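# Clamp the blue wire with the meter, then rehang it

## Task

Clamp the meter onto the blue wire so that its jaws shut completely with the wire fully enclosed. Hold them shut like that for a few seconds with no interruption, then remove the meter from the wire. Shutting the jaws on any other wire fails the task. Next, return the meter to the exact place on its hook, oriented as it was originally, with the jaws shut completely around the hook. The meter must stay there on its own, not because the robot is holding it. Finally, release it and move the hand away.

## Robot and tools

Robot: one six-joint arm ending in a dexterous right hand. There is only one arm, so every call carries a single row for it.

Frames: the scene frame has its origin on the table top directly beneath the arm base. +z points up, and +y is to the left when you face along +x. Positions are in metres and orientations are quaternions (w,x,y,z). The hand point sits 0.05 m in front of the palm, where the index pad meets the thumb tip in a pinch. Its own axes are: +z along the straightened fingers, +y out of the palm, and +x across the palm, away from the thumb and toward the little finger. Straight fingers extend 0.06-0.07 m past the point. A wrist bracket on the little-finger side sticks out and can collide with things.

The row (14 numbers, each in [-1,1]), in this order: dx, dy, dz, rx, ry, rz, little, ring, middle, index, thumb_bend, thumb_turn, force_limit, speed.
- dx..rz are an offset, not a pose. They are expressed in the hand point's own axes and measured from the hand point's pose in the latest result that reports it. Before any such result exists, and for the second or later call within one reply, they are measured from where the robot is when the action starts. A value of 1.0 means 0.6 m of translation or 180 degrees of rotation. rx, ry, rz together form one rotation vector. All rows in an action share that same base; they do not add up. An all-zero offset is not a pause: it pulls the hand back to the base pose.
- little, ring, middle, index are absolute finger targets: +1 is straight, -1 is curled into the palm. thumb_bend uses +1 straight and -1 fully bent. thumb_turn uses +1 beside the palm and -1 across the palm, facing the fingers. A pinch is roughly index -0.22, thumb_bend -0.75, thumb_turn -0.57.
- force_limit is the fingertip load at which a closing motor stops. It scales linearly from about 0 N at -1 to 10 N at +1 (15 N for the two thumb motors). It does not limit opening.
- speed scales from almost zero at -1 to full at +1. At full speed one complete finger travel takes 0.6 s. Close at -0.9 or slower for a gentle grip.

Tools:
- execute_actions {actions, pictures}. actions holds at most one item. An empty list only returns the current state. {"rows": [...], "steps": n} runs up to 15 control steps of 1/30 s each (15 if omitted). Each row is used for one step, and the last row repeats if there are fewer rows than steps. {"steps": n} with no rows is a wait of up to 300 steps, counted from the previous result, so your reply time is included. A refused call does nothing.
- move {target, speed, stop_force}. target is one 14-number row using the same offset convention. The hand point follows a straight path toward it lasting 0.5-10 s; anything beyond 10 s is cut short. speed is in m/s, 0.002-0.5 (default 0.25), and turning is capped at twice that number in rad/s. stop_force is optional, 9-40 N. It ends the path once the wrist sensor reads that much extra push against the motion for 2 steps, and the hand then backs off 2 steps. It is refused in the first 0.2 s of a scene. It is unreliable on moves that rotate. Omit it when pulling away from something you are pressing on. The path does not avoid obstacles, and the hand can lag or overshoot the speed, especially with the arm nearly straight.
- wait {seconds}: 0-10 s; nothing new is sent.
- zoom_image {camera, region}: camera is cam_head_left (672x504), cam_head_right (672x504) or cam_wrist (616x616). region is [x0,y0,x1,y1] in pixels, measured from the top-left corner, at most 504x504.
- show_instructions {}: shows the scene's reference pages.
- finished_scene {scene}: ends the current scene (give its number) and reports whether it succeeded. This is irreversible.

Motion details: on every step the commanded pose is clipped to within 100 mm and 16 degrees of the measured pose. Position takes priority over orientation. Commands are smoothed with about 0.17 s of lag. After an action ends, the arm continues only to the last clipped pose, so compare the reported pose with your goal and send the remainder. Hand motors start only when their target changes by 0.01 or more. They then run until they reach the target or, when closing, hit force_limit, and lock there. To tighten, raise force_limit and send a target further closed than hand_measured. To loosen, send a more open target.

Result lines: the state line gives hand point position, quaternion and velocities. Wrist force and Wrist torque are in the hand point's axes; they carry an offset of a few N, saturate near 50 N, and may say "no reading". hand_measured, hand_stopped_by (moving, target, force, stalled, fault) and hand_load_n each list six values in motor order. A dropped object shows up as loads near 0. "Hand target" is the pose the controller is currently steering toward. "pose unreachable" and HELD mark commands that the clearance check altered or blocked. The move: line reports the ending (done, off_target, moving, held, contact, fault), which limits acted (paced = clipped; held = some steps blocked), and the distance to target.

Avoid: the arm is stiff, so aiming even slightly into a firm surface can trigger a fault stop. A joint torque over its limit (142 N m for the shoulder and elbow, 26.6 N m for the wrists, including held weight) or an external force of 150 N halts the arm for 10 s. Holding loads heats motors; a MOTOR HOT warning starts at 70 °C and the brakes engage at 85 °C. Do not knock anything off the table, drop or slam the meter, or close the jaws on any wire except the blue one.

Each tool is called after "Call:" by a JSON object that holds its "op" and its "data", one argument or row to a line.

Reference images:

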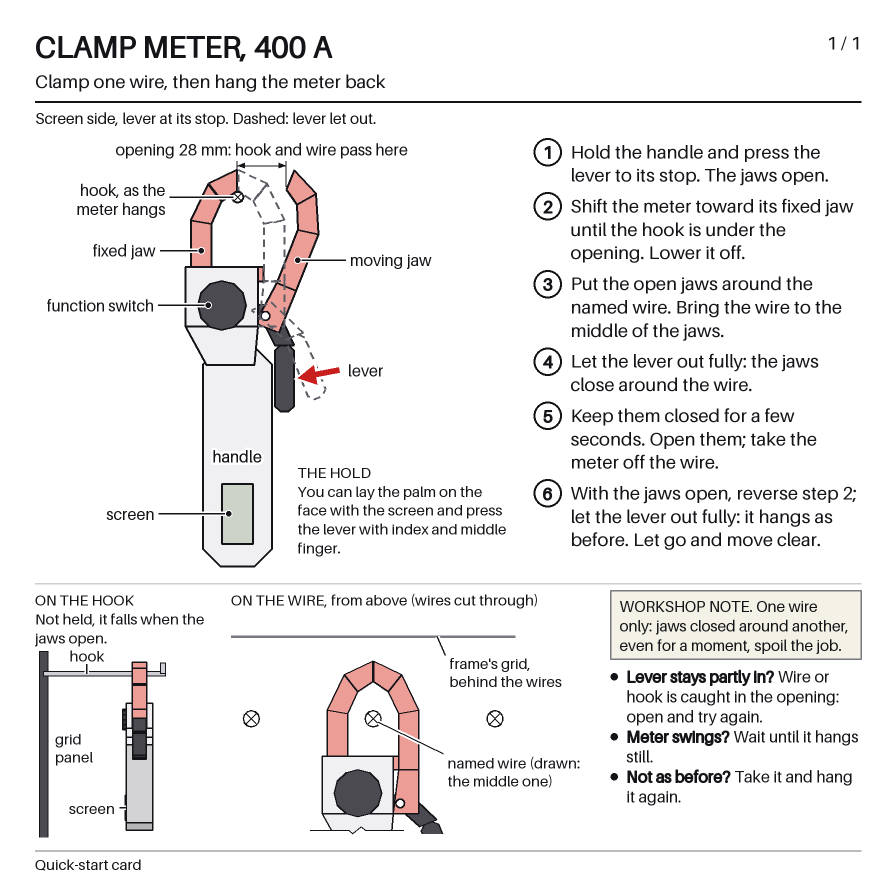

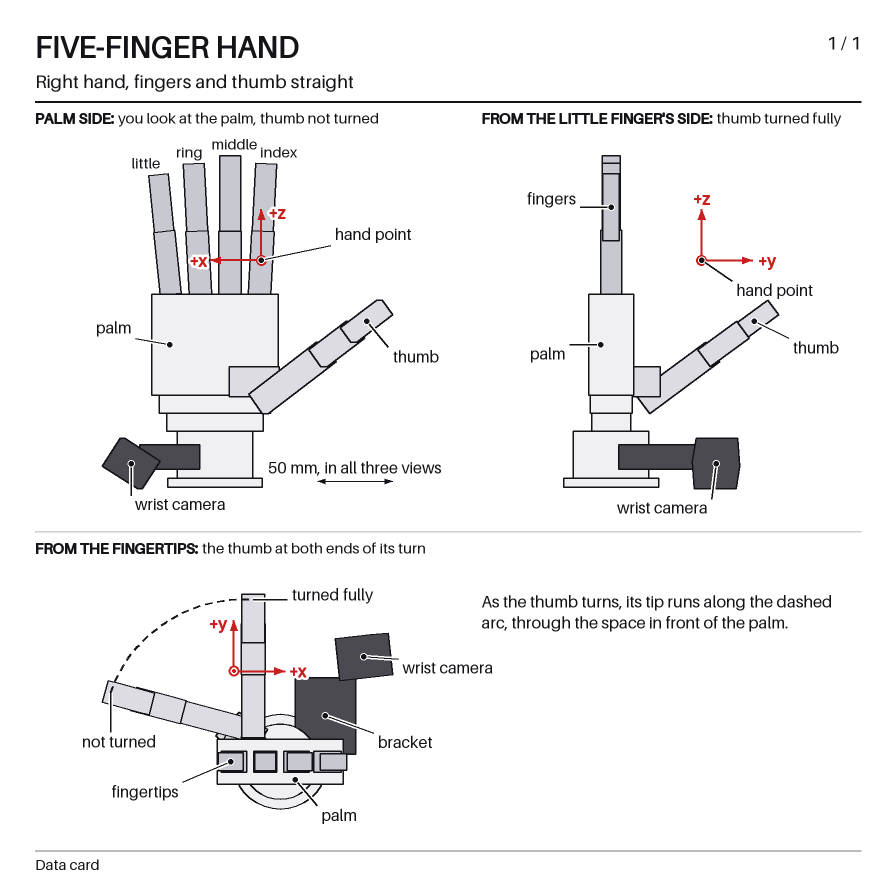

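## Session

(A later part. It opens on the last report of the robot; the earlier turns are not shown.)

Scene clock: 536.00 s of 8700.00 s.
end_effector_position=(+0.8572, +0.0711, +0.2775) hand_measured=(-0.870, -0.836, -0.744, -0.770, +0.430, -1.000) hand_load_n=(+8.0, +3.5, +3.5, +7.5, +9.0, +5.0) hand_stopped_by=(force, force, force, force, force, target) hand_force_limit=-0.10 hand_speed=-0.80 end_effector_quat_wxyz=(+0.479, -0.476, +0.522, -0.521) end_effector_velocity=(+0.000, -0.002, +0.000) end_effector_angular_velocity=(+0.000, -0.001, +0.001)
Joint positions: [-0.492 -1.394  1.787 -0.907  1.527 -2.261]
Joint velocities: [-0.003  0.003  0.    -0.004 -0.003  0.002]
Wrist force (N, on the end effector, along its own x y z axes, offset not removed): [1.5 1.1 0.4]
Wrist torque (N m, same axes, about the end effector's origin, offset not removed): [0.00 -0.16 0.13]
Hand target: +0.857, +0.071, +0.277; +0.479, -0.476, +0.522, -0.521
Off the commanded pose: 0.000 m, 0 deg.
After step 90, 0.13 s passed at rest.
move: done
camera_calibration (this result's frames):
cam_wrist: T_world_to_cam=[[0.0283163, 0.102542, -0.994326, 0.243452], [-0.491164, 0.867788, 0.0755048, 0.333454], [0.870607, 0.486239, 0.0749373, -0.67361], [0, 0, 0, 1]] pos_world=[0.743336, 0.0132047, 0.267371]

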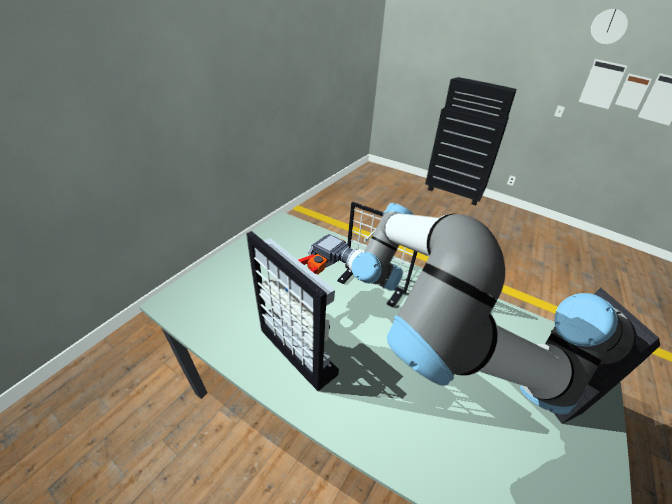

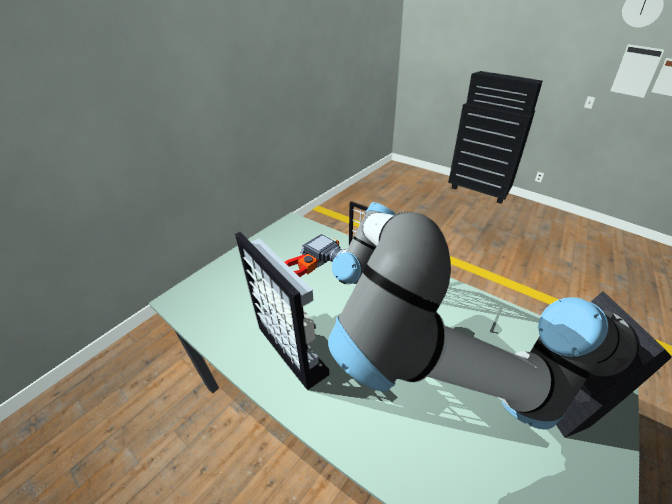

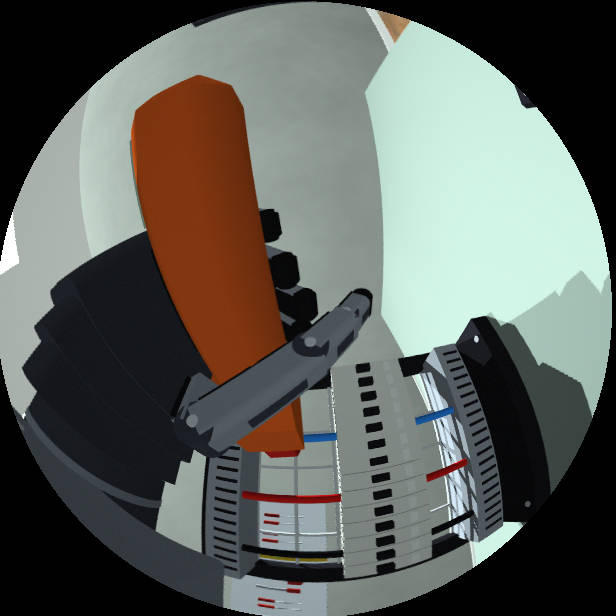

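Call:
{"op": "move", "data": {
  "target": [0.047,0.0208,-0.3257,0,0,0,-0.95,-0.95,-0.95,-0.97,-0.9,-1,-0.1,-0.8],
  "speed": 0.12
}}

Scene clock: 541.30 s of 8700.00 s.
end_effector_position=(+0.6603, +0.0601, +0.2650) hand_measured=(-0.870, -0.836, -0.744, -0.770, +0.430, -1.000) hand_load_n=(+8.0, +3.5, +3.5, +7.5, +9.0, +5.0) hand_stopped_by=(force, force, force, force, force, target) hand_force_limit=-0.10 hand_speed=-0.80 end_effector_quat_wxyz=(+0.479, -0.476, +0.522, -0.521) end_effector_velocity=(-0.003, -0.000, +0.000) end_effector_angular_velocity=(-0.000, +0.000, +0.001)
Joint positions: [-0.544 -1.573  2.362 -1.305  1.482 -2.236]
Joint velocities: [-0.002 -0.002  0.008 -0.007 -0.002  0.001]
Wrist force (N, on the end effector, along its own x y z axes, offset not removed): [0.7 1.4 0.5]
Wrist torque (N m, same axes, about the end effector's origin, offset not removed): [-0.01 -0.02 0.16]
Hand target: +0.660, +0.060, +0.265; +0.479, -0.476, +0.522, -0.521
Off the commanded pose: 0.000 m, 0 deg.
After step 90, 0.10 s passed at rest.
move: done
camera_calibration (this result's frames):
cam_wrist: T_world_to_cam=[[0.0283746, 0.102628, -0.994315, 0.237755], [-0.491098, 0.867821, 0.0755579, 0.247213], [0.870642, 0.486162, 0.0750247, -0.495974], [0, 0, 0, 1]] pos_world=[0.546476, 0.002187, 0.254935]

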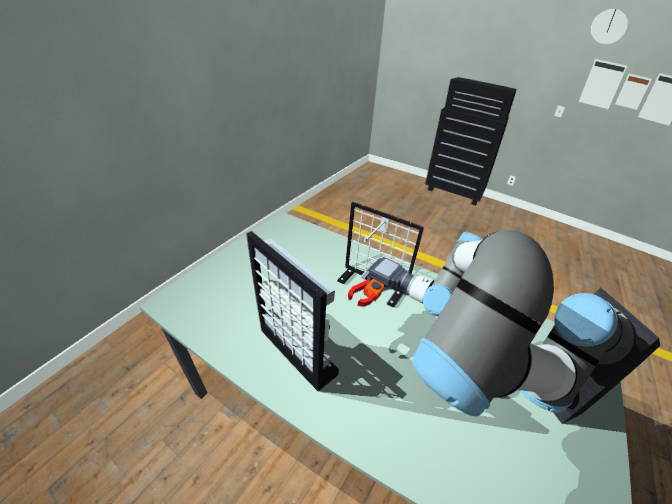

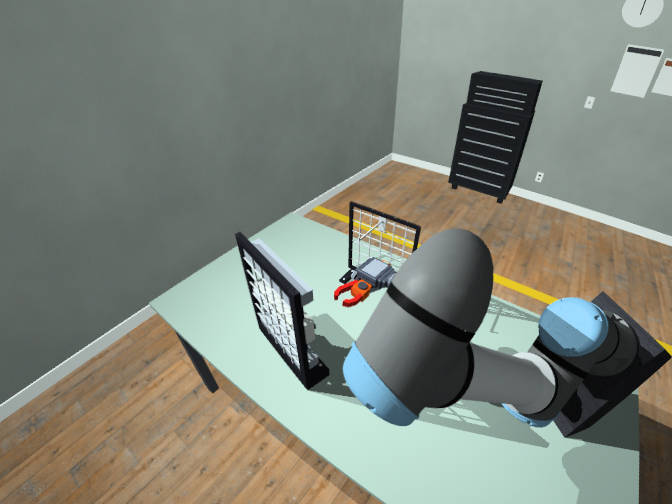

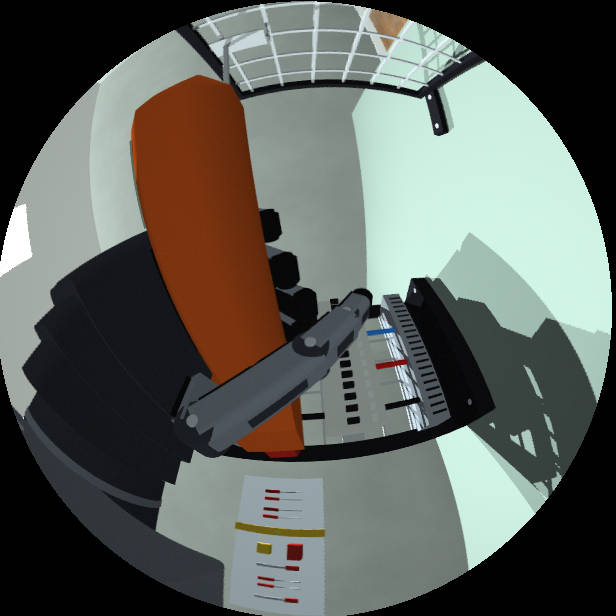

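Call:
{"op": "zoom_image", "data": {
  "camera": "cam_head_left",
  "region": [330, 240, 430, 320]
}}

Region (330, 240, 430, 320) of cam_head_left's 672x504 image, scaled by 5.040, with more detail than that image has; it fills the top 403 rows of this view, and the rest is white.

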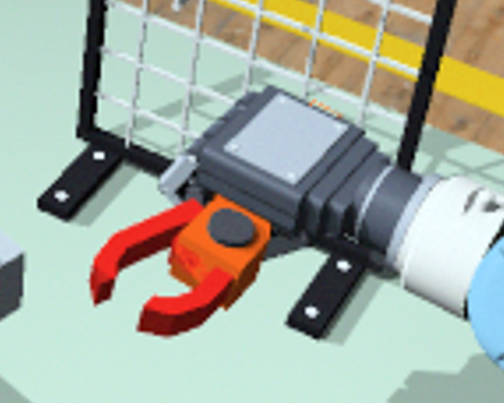

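Call:
{"op": "move", "data": {
  "target": [0.1013,0.0917,-0.0084,-0.0225,-0.0215,0.4983,-0.95,-0.95,-0.95,-0.97,-0.9,-1,-0.1,-0.8],
  "speed": 0.2
}}

Scene clock: 566.83 s of 8700.00 s.
end_effector_position=(+0.6501, +0.0004, +0.2099) hand_measured=(-0.870, -0.836, -0.744, -0.770, +0.430, -1.000) hand_load_n=(+8.0, +3.5, +3.5, +7.5, +9.0, +5.0) hand_stopped_by=(force, force, force, force, force, target) hand_force_limit=-0.10 hand_speed=-0.80 end_effector_quat_wxyz=(+0.706, -0.001, +0.708, -0.001) end_effector_velocity=(+0.000, -0.001, -0.000) end_effector_angular_velocity=(+0.016, -0.001, +0.001)
Joint positions: [-0.436 -0.987  2.199 -1.789  1.516 -0.722]
Joint velocities: [ 0.003  0.004 -0.003 -0.003  0.003  0.015]
Wrist force (N, on the end effector, along its own x y z axes, offset not removed): [3.0 -1.3 -1.0]
Wrist torque (N m, same axes, about the end effector's origin, offset not removed): [-0.09 -0.10 0.09]
Hand target: +0.650, +0.000, +0.210; +0.706, -0.000, +0.708, -0.000
Off the commanded pose: 0.000 m, 0 deg.
After step 90, 18.10 s passed at rest.
move: done
camera_calibration (this result's frames):
cam_wrist: T_world_to_cam=[[0.0196055, 0.994941, 0.098528, -0.0347142], [-0.564163, -0.0703504, 0.822661, 0.189253], [0.825431, -0.0717145, 0.55993, -0.526036], [0, 0, 0, 1]] pos_world=[0.541657, 0.0101282, 0.142272]

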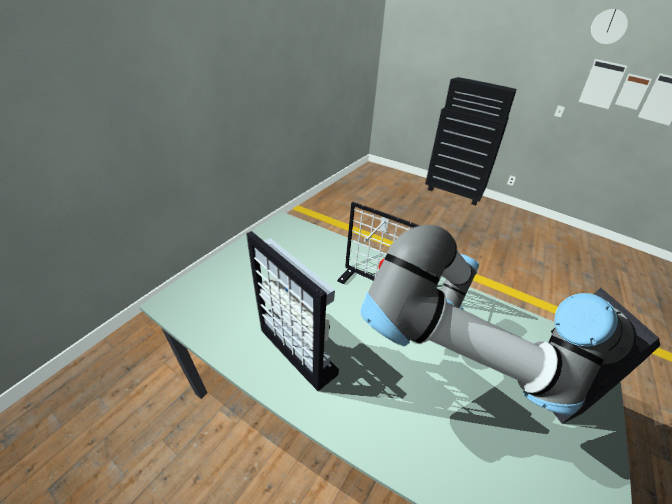

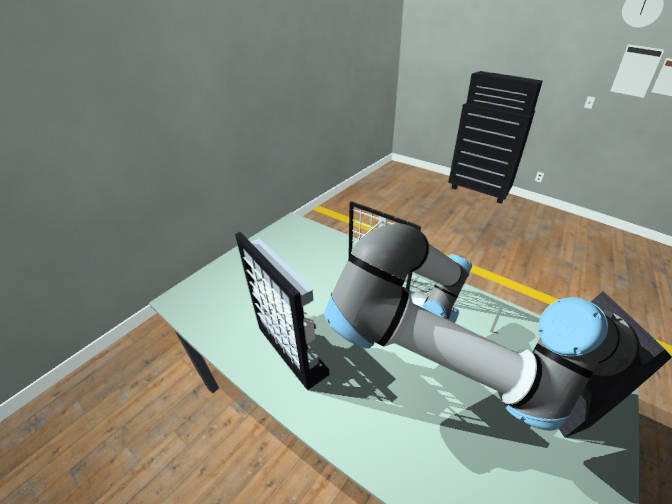

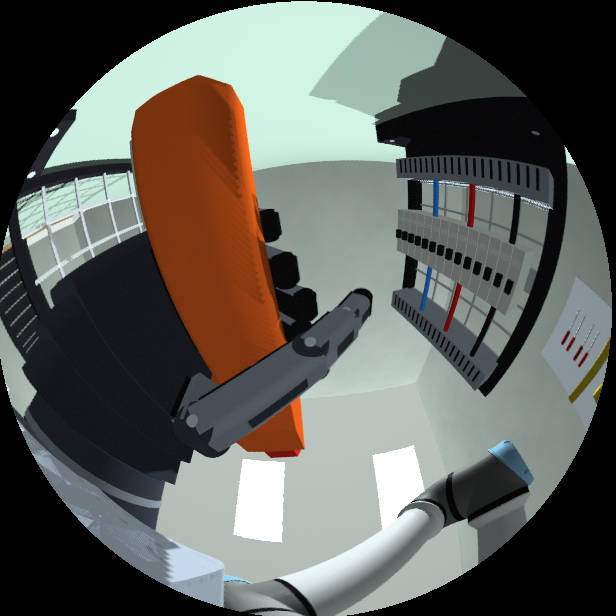

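Call:
{"op": "move", "data": {
  "target": [0.038,-0.1408,0.195,0,0,0,-0.95,-0.95,-0.95,-0.97,-0.9,-1,-0.1,-0.8],
  "speed": 0.1
}}

Call:
{"op": "zoom_image", "data": {
  "camera": "cam_head_left",
  "region": [330, 210, 410, 300]
}}

Scene clock: 573.40 s of 8700.00 s.
end_effector_position=(+0.7669, -0.0838, +0.1869) hand_measured=(-0.870, -0.836, -0.744, -0.770, +0.430, -1.000) hand_load_n=(+8.0, +3.5, +3.5, +7.5, +9.0, +5.0) hand_stopped_by=(force, force, force, force, force, target) hand_force_limit=-0.10 hand_speed=-0.80 end_effector_quat_wxyz=(+0.706, -0.001, +0.708, -0.001) end_effector_velocity=(+0.002, -0.001, -0.001) end_effector_angular_velocity=(+0.001, +0.000, -0.000)
Joint positions: [-0.493 -0.825  1.803 -1.559  1.469 -0.691]
Joint velocities: [-0.     0.003 -0.007  0.004 -0.     0.001]
Wrist force (N, on the end effector, along its own x y z axes, offset not removed): [3.6 -0.6 0.7]
Wrist torque (N m, same axes, about the end effector's origin, offset not removed): [-0.07 -0.25 0.17]
Hand target: +0.767, -0.084, +0.187; +0.706, -0.001, +0.708, -0.001
Off the commanded pose: 0.000 m, 0 deg.
After step 90, 1.53 s passed at rest.
move: done
camera_calibration (this result's frames):
cam_wrist: T_world_to_cam=[[0.0195993, 0.994929, 0.0986469, 0.0490471], [-0.564237, -0.0704457, 0.822602, 0.268163], [0.82538, -0.0717827, 0.559995, -0.615641], [0, 0, 0, 1]] pos_world=[0.658484, -0.0740998, 0.119326]

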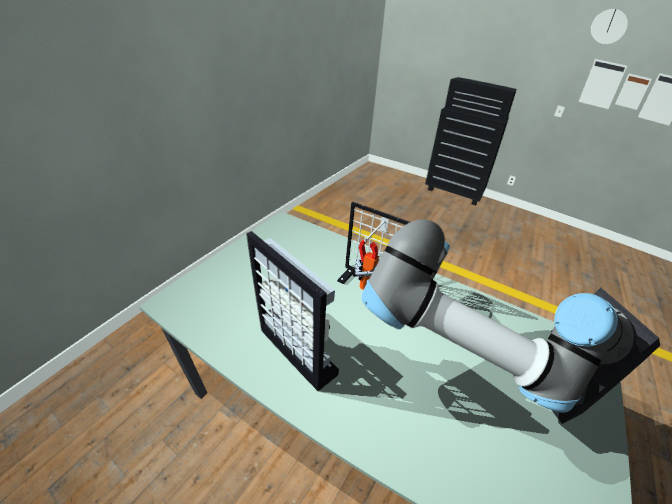

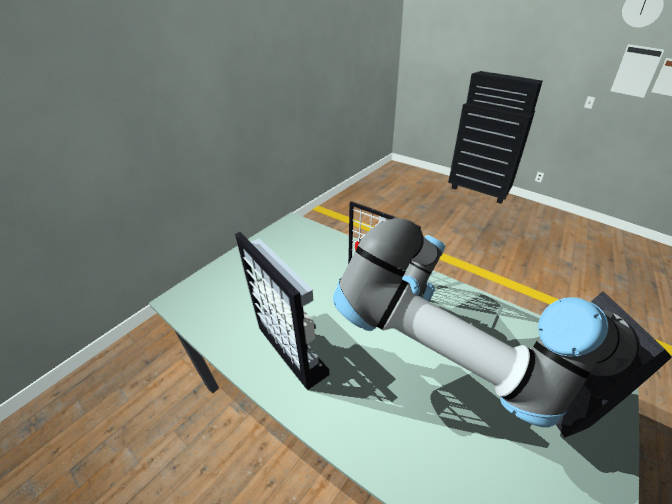

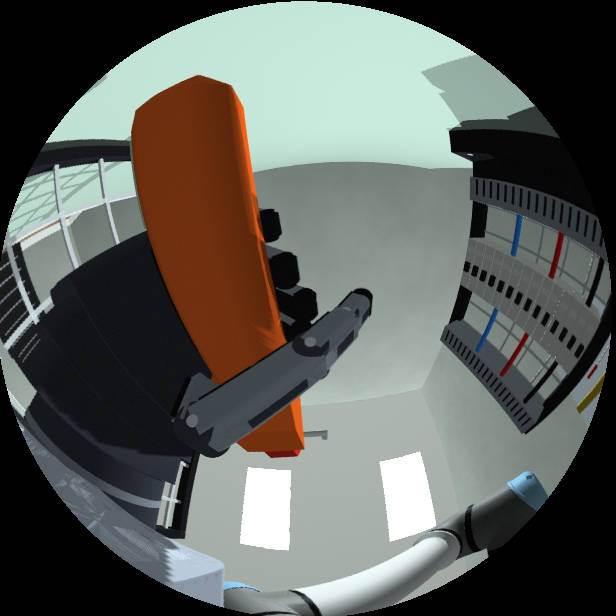

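Region (330, 210, 410, 300) of cam_head_left's 672x504 image, scaled by 5.600, with more detail than that image has.

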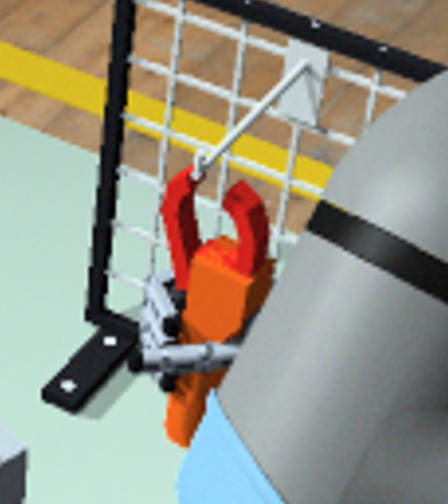

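Call:
{"op": "zoom_image", "data": {
  "camera": "cam_head_left",
  "region": [350, 220, 390, 270]
}}

Region (350, 220, 390, 270) of cam_head_left's 672x504 image, scaled by 10.080, with more detail than that image has; it fills the left 403 columns of this view, and the rest is white.

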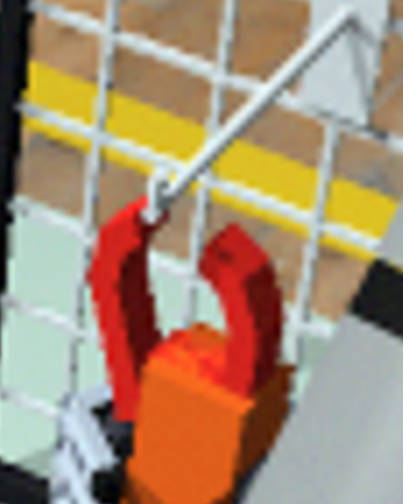

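Call:
{"op": "zoom_image", "data": {
  "camera": "cam_head_left",
  "region": [345, 245, 395, 300]
}}

Region (345, 245, 395, 300) of cam_head_left's 672x504 image, scaled by 9.164, with more detail than that image has; it fills the left 458 columns of this view, and the rest is white.

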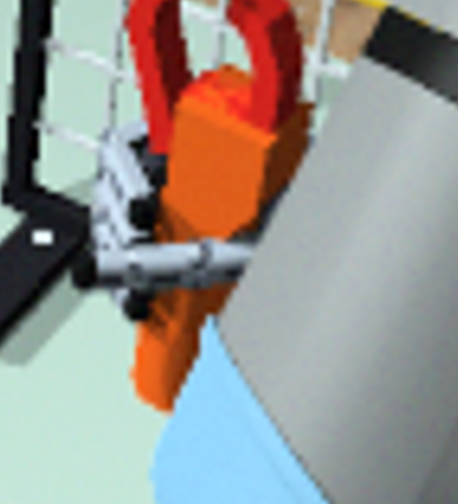

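Call:
{"op": "move", "data": {
  "target": [-0.033,0,-0.011,0,0,0,-0.95,-0.95,-0.95,-0.97,-0.9,-1,-0.1,-0.8],
  "speed": 0.03
}}

Call:
{"op": "zoom_image", "data": {
  "camera": "cam_head_left",
  "region": [350, 215, 395, 265]
}}

Scene clock: 624.30 s of 8700.00 s.
end_effector_position=(+0.7605, -0.0838, +0.2064) hand_measured=(-0.870, -0.836, -0.744, -0.770, +0.430, -1.000) hand_load_n=(+8.0, +3.5, +3.5, +7.5, +9.0, +5.0) hand_stopped_by=(force, force, force, force, force, target) hand_force_limit=-0.10 hand_speed=-0.80 end_effector_quat_wxyz=(+0.706, -0.001, +0.708, -0.001) end_effector_velocity=(-0.001, -0.000, +0.002) end_effector_angular_velocity=(+0.001, +0.001, -0.001)
Joint positions: [-0.521 -0.86   1.849 -1.571  1.445 -0.675]
Joint velocities: [-0.004 -0.004  0.006 -0.001 -0.003  0.003]
Wrist force (N, on the end effector, along its own x y z axes, offset not removed): [4.2 -2.1 0.2]
Wrist torque (N m, same axes, about the end effector's origin, offset not removed): [-0.21 -0.27 0.13]
Hand target: +0.760, -0.084, +0.207; +0.706, -0.001, +0.708, -0.001
Off the commanded pose: 0.000 m, 0 deg.
After step 90, 46.83 s passed at rest.
move: done
camera_calibration (this result's frames):
cam_wrist: T_world_to_cam=[[0.0196014, 0.994924, 0.0987029, 0.0472041], [-0.564295, -0.0704858, 0.822559, 0.248508], [0.825341, -0.0718208, 0.560049, -0.621246], [0, 0, 0, 1]] pos_world=[0.652047, -0.0740666, 0.138856]

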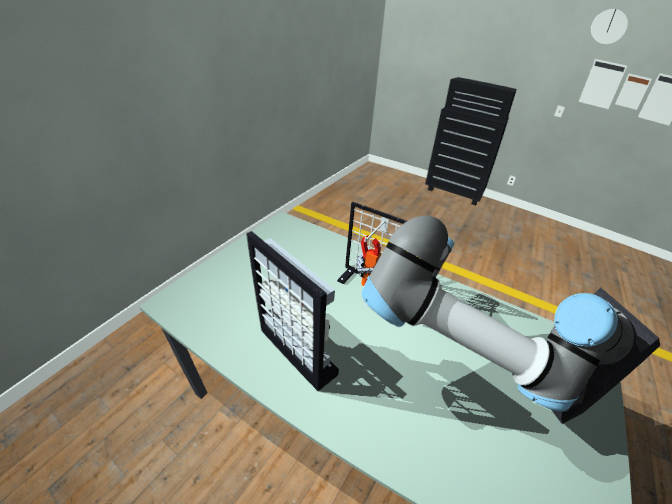

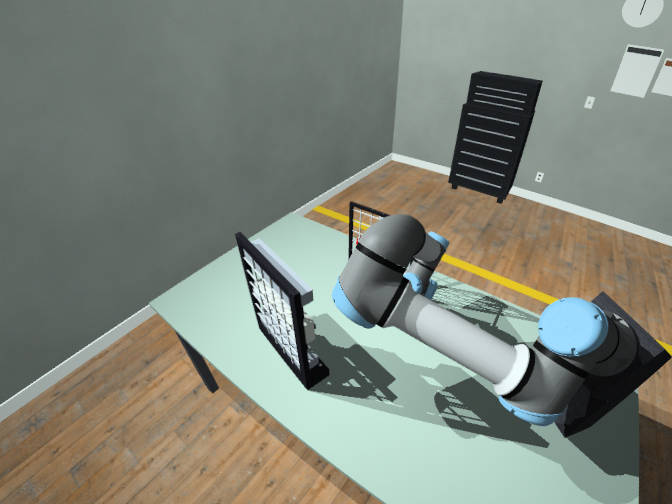

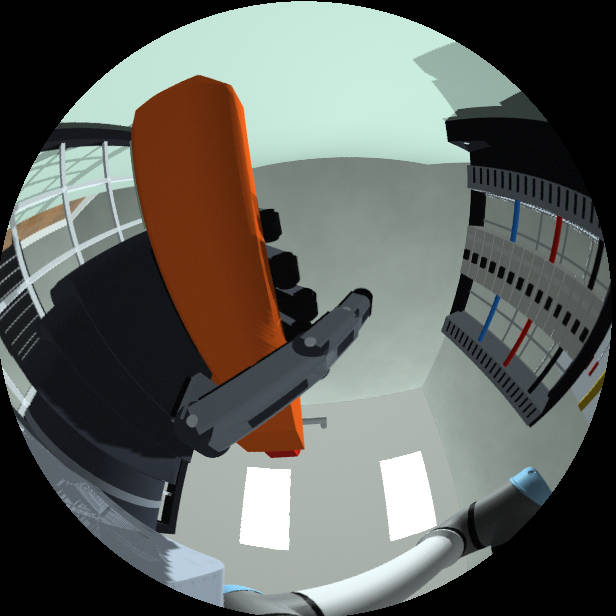

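Region (350, 215, 395, 265) of cam_head_left's 672x504 image, scaled by 10.080, with more detail than that image has; it fills the left 454 columns of this view, and the rest is white.

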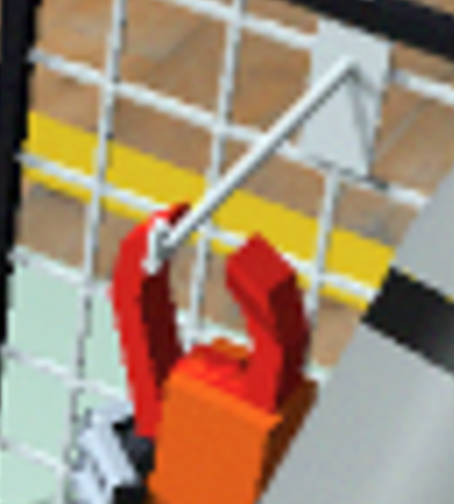

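Call:
{"op": "move", "data": {
  "target": [-0.05,0,0,0,0,0,-0.95,-0.95,-0.95,-0.97,-0.9,-1,-0.1,-0.8],
  "speed": 0.015,
  "stop_force": 9
}}

Call:
{"op": "zoom_image", "data": {
  "camera": "cam_head_left",
  "region": [350, 215, 395, 265]
}}

Scene clock: 631.13 s of 8700.00 s.
end_effector_position=(+0.7605, -0.0837, +0.2362) hand_measured=(-0.870, -0.836, -0.744, -0.770, +0.430, -1.000) hand_load_n=(+8.0, +3.5, +3.5, +7.5, +9.0, +5.0) hand_stopped_by=(force, force, force, force, force, target) hand_force_limit=-0.10 hand_speed=-0.80 end_effector_quat_wxyz=(+0.707, -0.001, +0.708, -0.001) end_effector_velocity=(+0.000, +0.000, +0.002) end_effector_angular_velocity=(-0.000, -0.000, +0.000)
Joint positions: [-0.564 -0.913  1.889 -1.562  1.409 -0.652]
Joint velocities: [-0.003 -0.004  0.002  0.001 -0.003  0.002]
Wrist force (N, on the end effector, along its own x y z axes, offset not removed): [2.9 -0.5 0.9]
Wrist torque (N m, same axes, about the end effector's origin, offset not removed): [-0.07 -0.16 0.15]
Hand target: +0.761, -0.084, +0.236; +0.707, -0.001, +0.708, -0.001
Off the commanded pose: 0.000 m, 0 deg.
After step 90, 1.57 s passed at rest.
move: done
camera_calibration (this result's frames):
cam_wrist: T_world_to_cam=[[0.0195884, 0.994916, 0.0987871, 0.0442018], [-0.564373, -0.0705559, 0.8225, 0.224164], [0.825288, -0.0718642, 0.560121, -0.637941], [0, 0, 0, 1]] pos_world=[0.652131, -0.0740061, 0.168583]

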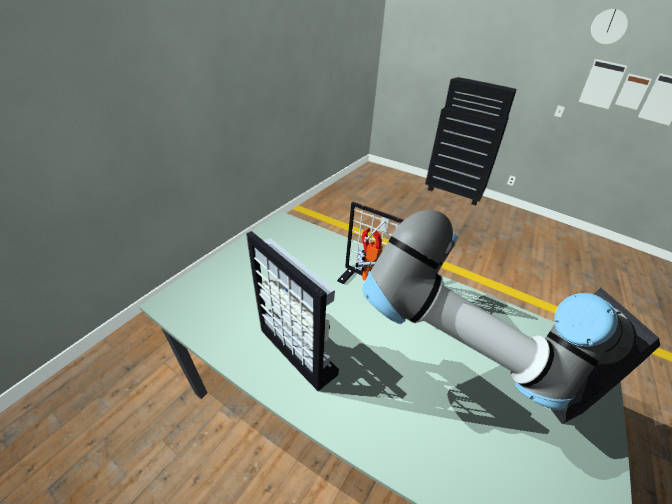

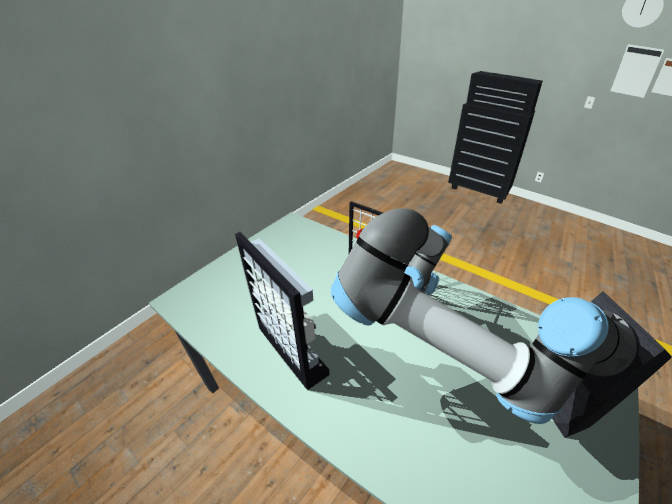

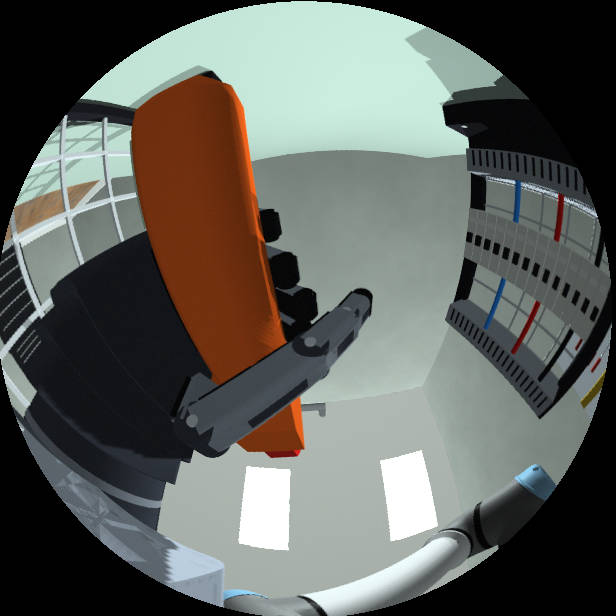

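Region (350, 215, 395, 265) of cam_head_left's 672x504 image, scaled by 10.080, with more detail than that image has; it fills the left 454 columns of this view, and the rest is white.

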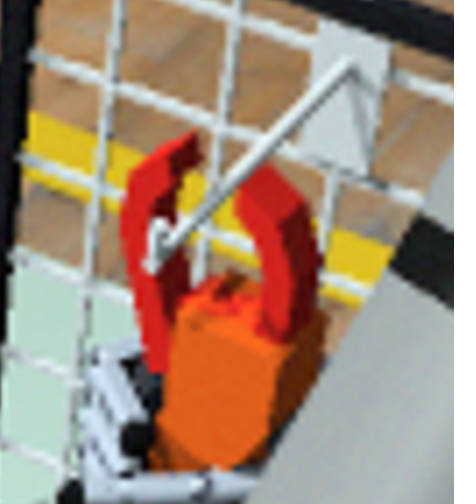

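Call:
{"op": "move", "data": {
  "target": [-0.008,0,0,0,0,0,-0.95,-0.95,-0.95,-0.97,-0.9,-1,-0.1,-0.8],
  "speed": 0.015
}}

Call:
{"op": "move", "data": {
  "target": [0,0,0.024,0,0,0,-0.95,-0.95,-0.95,-0.97,-0.9,-1,-0.1,-0.8],
  "speed": 0.015,
  "stop_force": 9
}}

Call:
{"op": "zoom_image", "data": {
  "camera": "cam_head_left",
  "region": [345, 215, 395, 265]
}}

Scene clock: 638.40 s of 8700.00 s.
end_effector_position=(+0.7606, -0.0837, +0.2407) hand_measured=(-0.870, -0.836, -0.744, -0.770, +0.430, -1.000) hand_load_n=(+8.0, +3.5, +3.5, +7.5, +9.0, +5.0) hand_stopped_by=(force, force, force, force, force, target) hand_force_limit=-0.10 hand_speed=-0.80 end_effector_quat_wxyz=(+0.707, -0.001, +0.708, -0.001) end_effector_velocity=(+0.000, +0.000, +0.002) end_effector_angular_velocity=(+0.000, -0.000, +0.000)
Joint positions: [-0.571 -0.921  1.895 -1.56   1.404 -0.648]
Joint velocities: [-0.004 -0.004  0.003  0.001 -0.003  0.002]
Wrist force (N, on the end effector, along its own x y z axes, offset not removed): [1.6 0.0 0.1]
Wrist torque (N m, same axes, about the end effector's origin, offset not removed): [-0.06 0.02 0.05]
Hand target: +0.761, -0.084, +0.241; +0.707, -0.001, +0.708, -0.001
Off the commanded pose: 0.000 m, 0 deg.
After step 90, 3.57 s passed at rest.
move: done
camera_calibration (this result's frames):
cam_wrist: T_world_to_cam=[[0.0195858, 0.994915, 0.0987977, 0.0437474], [-0.564394, -0.0705643, 0.822484, 0.220477], [0.825273, -0.0718698, 0.560142, -0.640476], [0, 0, 0, 1]] pos_world=[0.652147, -0.073998, 0.173096]

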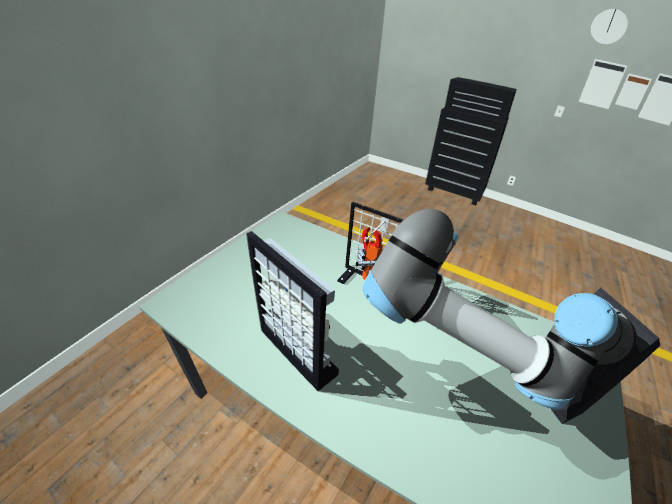

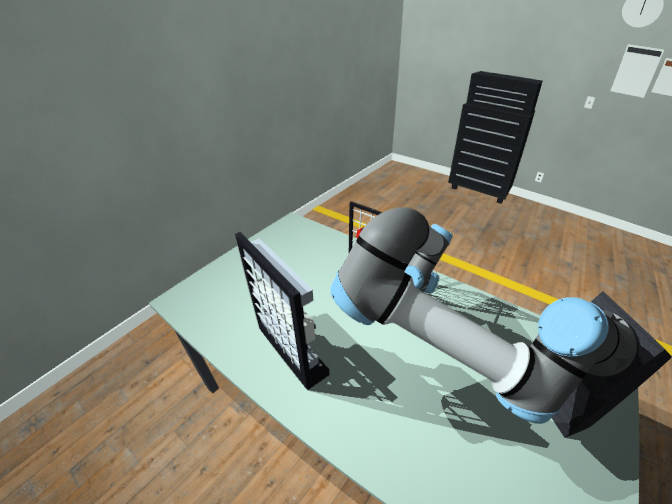

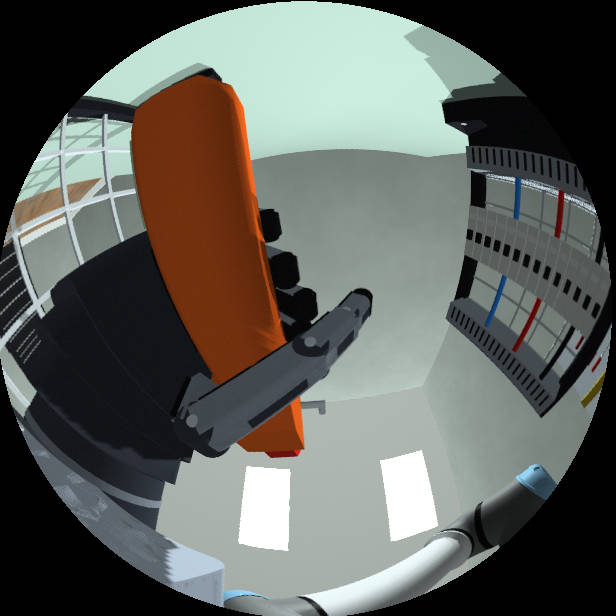

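Scene clock: 639.63 s of 8700.00 s.
end_effector_position=(+0.7747, -0.0837, +0.2407) hand_measured=(-0.870, -0.836, -0.744, -0.770, +0.430, -1.000) hand_load_n=(+8.0, +3.5, +3.5, +7.5, +9.0, +5.0) hand_stopped_by=(force, force, force, force, force, target) hand_force_limit=-0.10 hand_speed=-0.80 end_effector_quat_wxyz=(+0.707, -0.001, +0.708, -0.001) end_effector_velocity=(+0.002, +0.000, +0.000) end_effector_angular_velocity=(+0.000, -0.000, +0.001)
Joint positions: [-0.566 -0.919  1.857 -1.524  1.407 -0.65 ]
Joint velocities: [ 0.001  0.001 -0.007  0.006  0.    -0.   ]
Wrist force (N, on the end effector, along its own x y z axes, offset not removed): [3.9 -0.2 0.4]
Wrist torque (N m, same axes, about the end effector's origin, offset not removed): [0.04 -0.30 0.22]
Hand target: +0.775, -0.084, +0.241; +0.707, -0.001, +0.708, -0.001
Off the commanded pose: 0.000 m, 0 deg.
move: done
camera_calibration (this result's frames):
cam_wrist: T_world_to_cam=[[0.0195743, 0.994916, 0.0987886, 0.0434733], [-0.564391, -0.0705634, 0.822486, 0.228475], [0.825276, -0.071855, 0.56014, -0.652107], [0, 0, 0, 1]] pos_world=[0.666267, -0.0739875, 0.173059]

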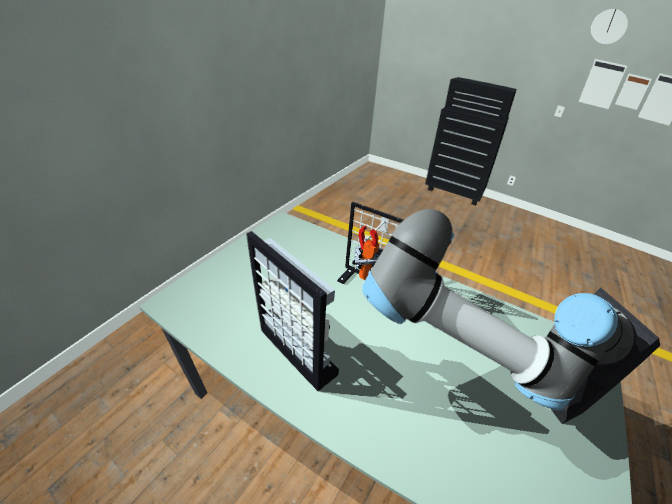

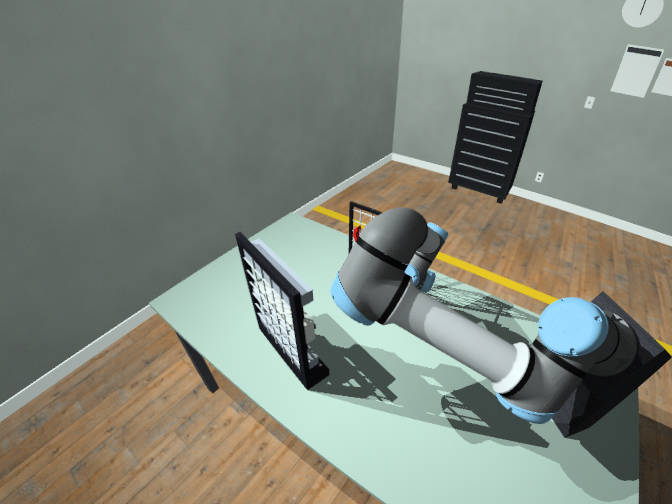

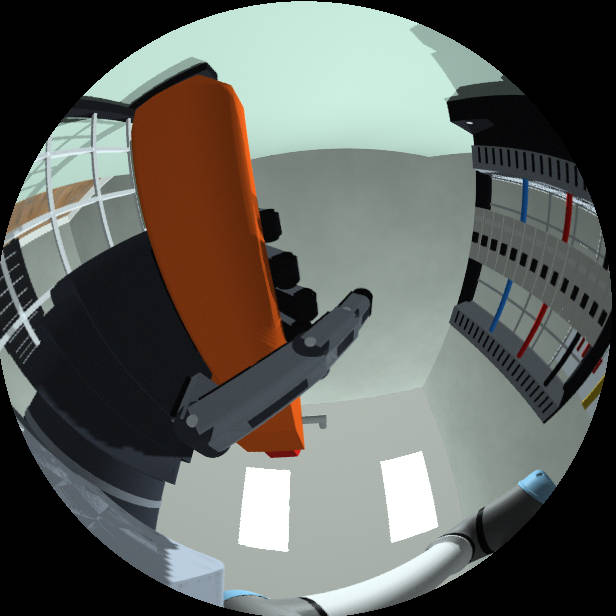

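Region (345, 215, 395, 265) of cam_head_left's 672x504 image, scaled by 10.080, with more detail than that image has.

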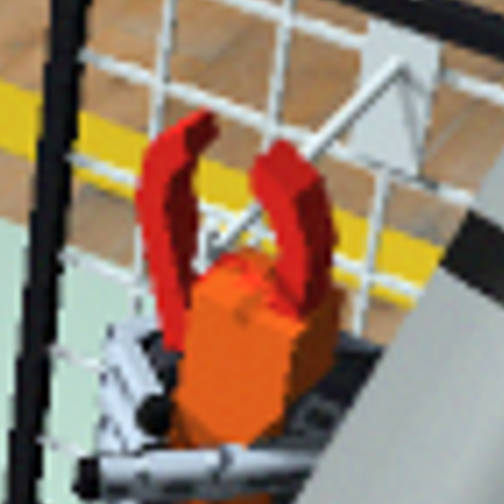

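Call:
{"op": "execute_actions", "data": {
  "actions": [
    {"rows": [[0,0,0,0,0,0,-0.95,-0.95,-0.45,-0.45,-0.9,-1,-0.1,-0.7]], "steps": 15}
  ]
}}

Call:
{"op": "zoom_image", "data": {
  "camera": "cam_head_left",
  "region": [345, 215, 395, 265]
}}

Scene clock: 662.90 s of 8700.00 s.
end_effector_position=(+0.7747, -0.0837, +0.2406) hand_measured=(-0.870, -0.836, -0.546, -0.572, +0.428, -1.000) hand_load_n=(+3.0, +2.0, +2.5, +0.0, +2.5, +3.0) hand_stopped_by=(force, force, moving, moving, force, target) hand_force_limit=-0.10 hand_speed=-0.70 end_effector_quat_wxyz=(+0.707, -0.001, +0.708, -0.001) end_effector_velocity=(+0.000, -0.000, +0.000) end_effector_angular_velocity=(-0.001, -0.000, -0.000)
Joint positions: [-0.566 -0.919  1.857 -1.524  1.408 -0.65 ]
Joint velocities: [-0.     0.    -0.     0.     0.    -0.001]
Wrist force (N, on the end effector, along its own x y z axes, offset not removed): [1.8 -1.8 -0.4]
Wrist torque (N m, same axes, about the end effector's origin, offset not removed): [-0.23 0.09 0.05]
Hand target: +0.775, -0.084, +0.241; +0.707, -0.001, +0.708, -0.001
Off the commanded pose: 0.000 m, 0 deg.
Steps of this call (steps 1 to 90: nothing new was sent; then 19.77 s passed at rest; steps 91 to 105: all 15 steps of this action). Readings (end_effector_position | what the end effector reports):
91: (+0.7750, -0.0837, +0.2407) | hand_measured=(-0.870, -0.836, -0.744, -0.770, +0.430, -1.000) hand_load_n=(+8.0, +3.5, +3.5, +7.5, +9.0, +5.0) hand_stopped_by=(force, force, moving, moving, force, target) hand_force_limit=-0.10 hand_speed=-0.70
92: (+0.7750, -0.0837, +0.2407) | hand_measured=(-0.870, -0.836, -0.744, -0.770, +0.430, -1.000) hand_load_n=(+8.0, +3.5, +3.5, +7.5, +9.0, +5.0) hand_stopped_by=(force, force, moving, moving, force, target) hand_force_limit=-0.10 hand_speed=-0.70
94: (+0.7750, -0.0837, +0.2407) | hand_measured=(-0.870, -0.836, -0.730, -0.756, +0.430, -1.000) hand_load_n=(+7.5, +3.5, +3.5, +5.5, +8.5, +5.5) hand_stopped_by=(force, force, moving, moving, force, target) hand_force_limit=-0.10 hand_speed=-0.70
98: (+0.7748, -0.0837, +0.2406) | hand_measured=(-0.870, -0.836, -0.664, -0.690, +0.430, -1.000) hand_load_n=(+5.5, +3.0, +3.5, +0.0, +6.0, +6.0) hand_stopped_by=(force, force, moving, moving, force, target) hand_force_limit=-0.10 hand_speed=-0.70
105: the state above
camera_calibration (this result's frames):
cam_wrist: T_world_to_cam=[[0.0196149, 0.994915, 0.0987941, 0.0434409], [-0.564372, -0.0705468, 0.8225, 0.228504], [0.825287, -0.0718899, 0.560119, -0.652079], [0, 0, 0, 1]] pos_world=[0.666262, -0.0739776, 0.173005]

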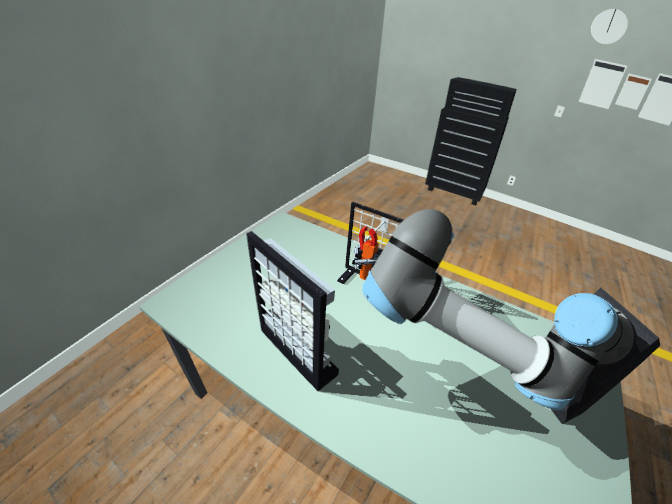

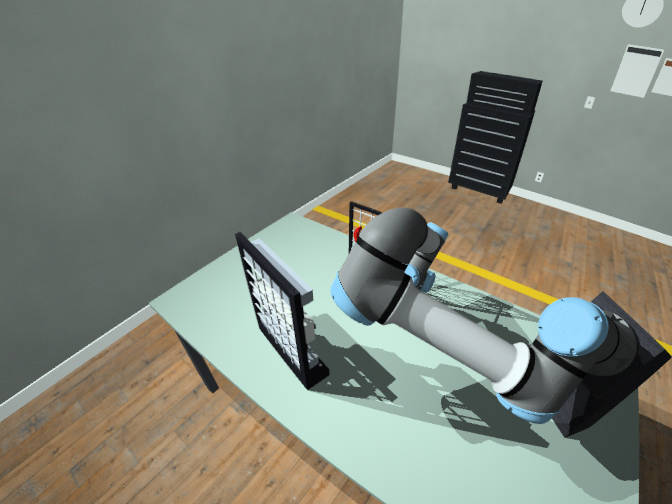

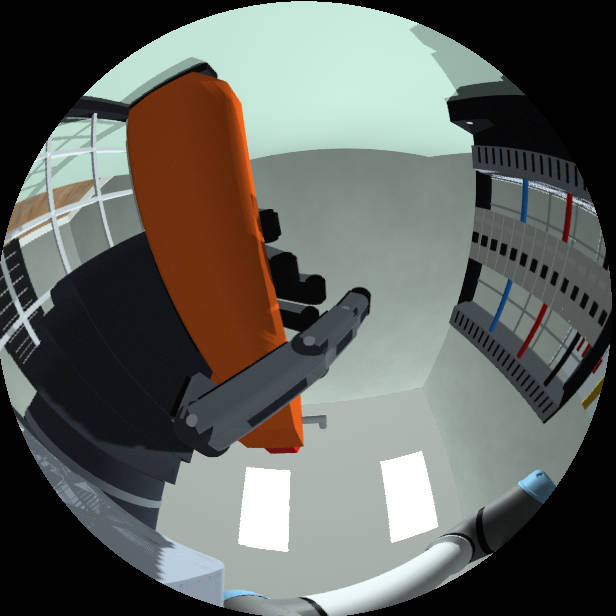

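Region (345, 215, 395, 265) of cam_head_left's 672x504 image, scaled by 10.080, with more detail than that image has.

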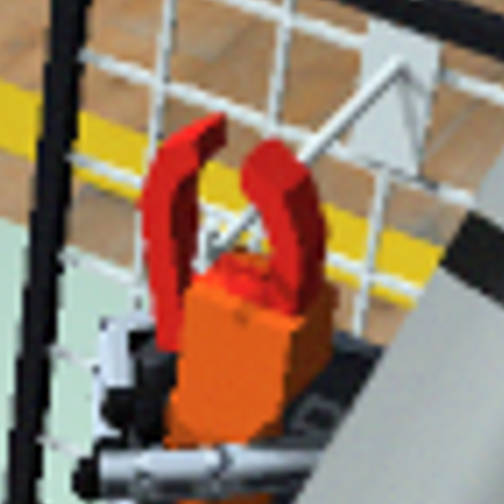

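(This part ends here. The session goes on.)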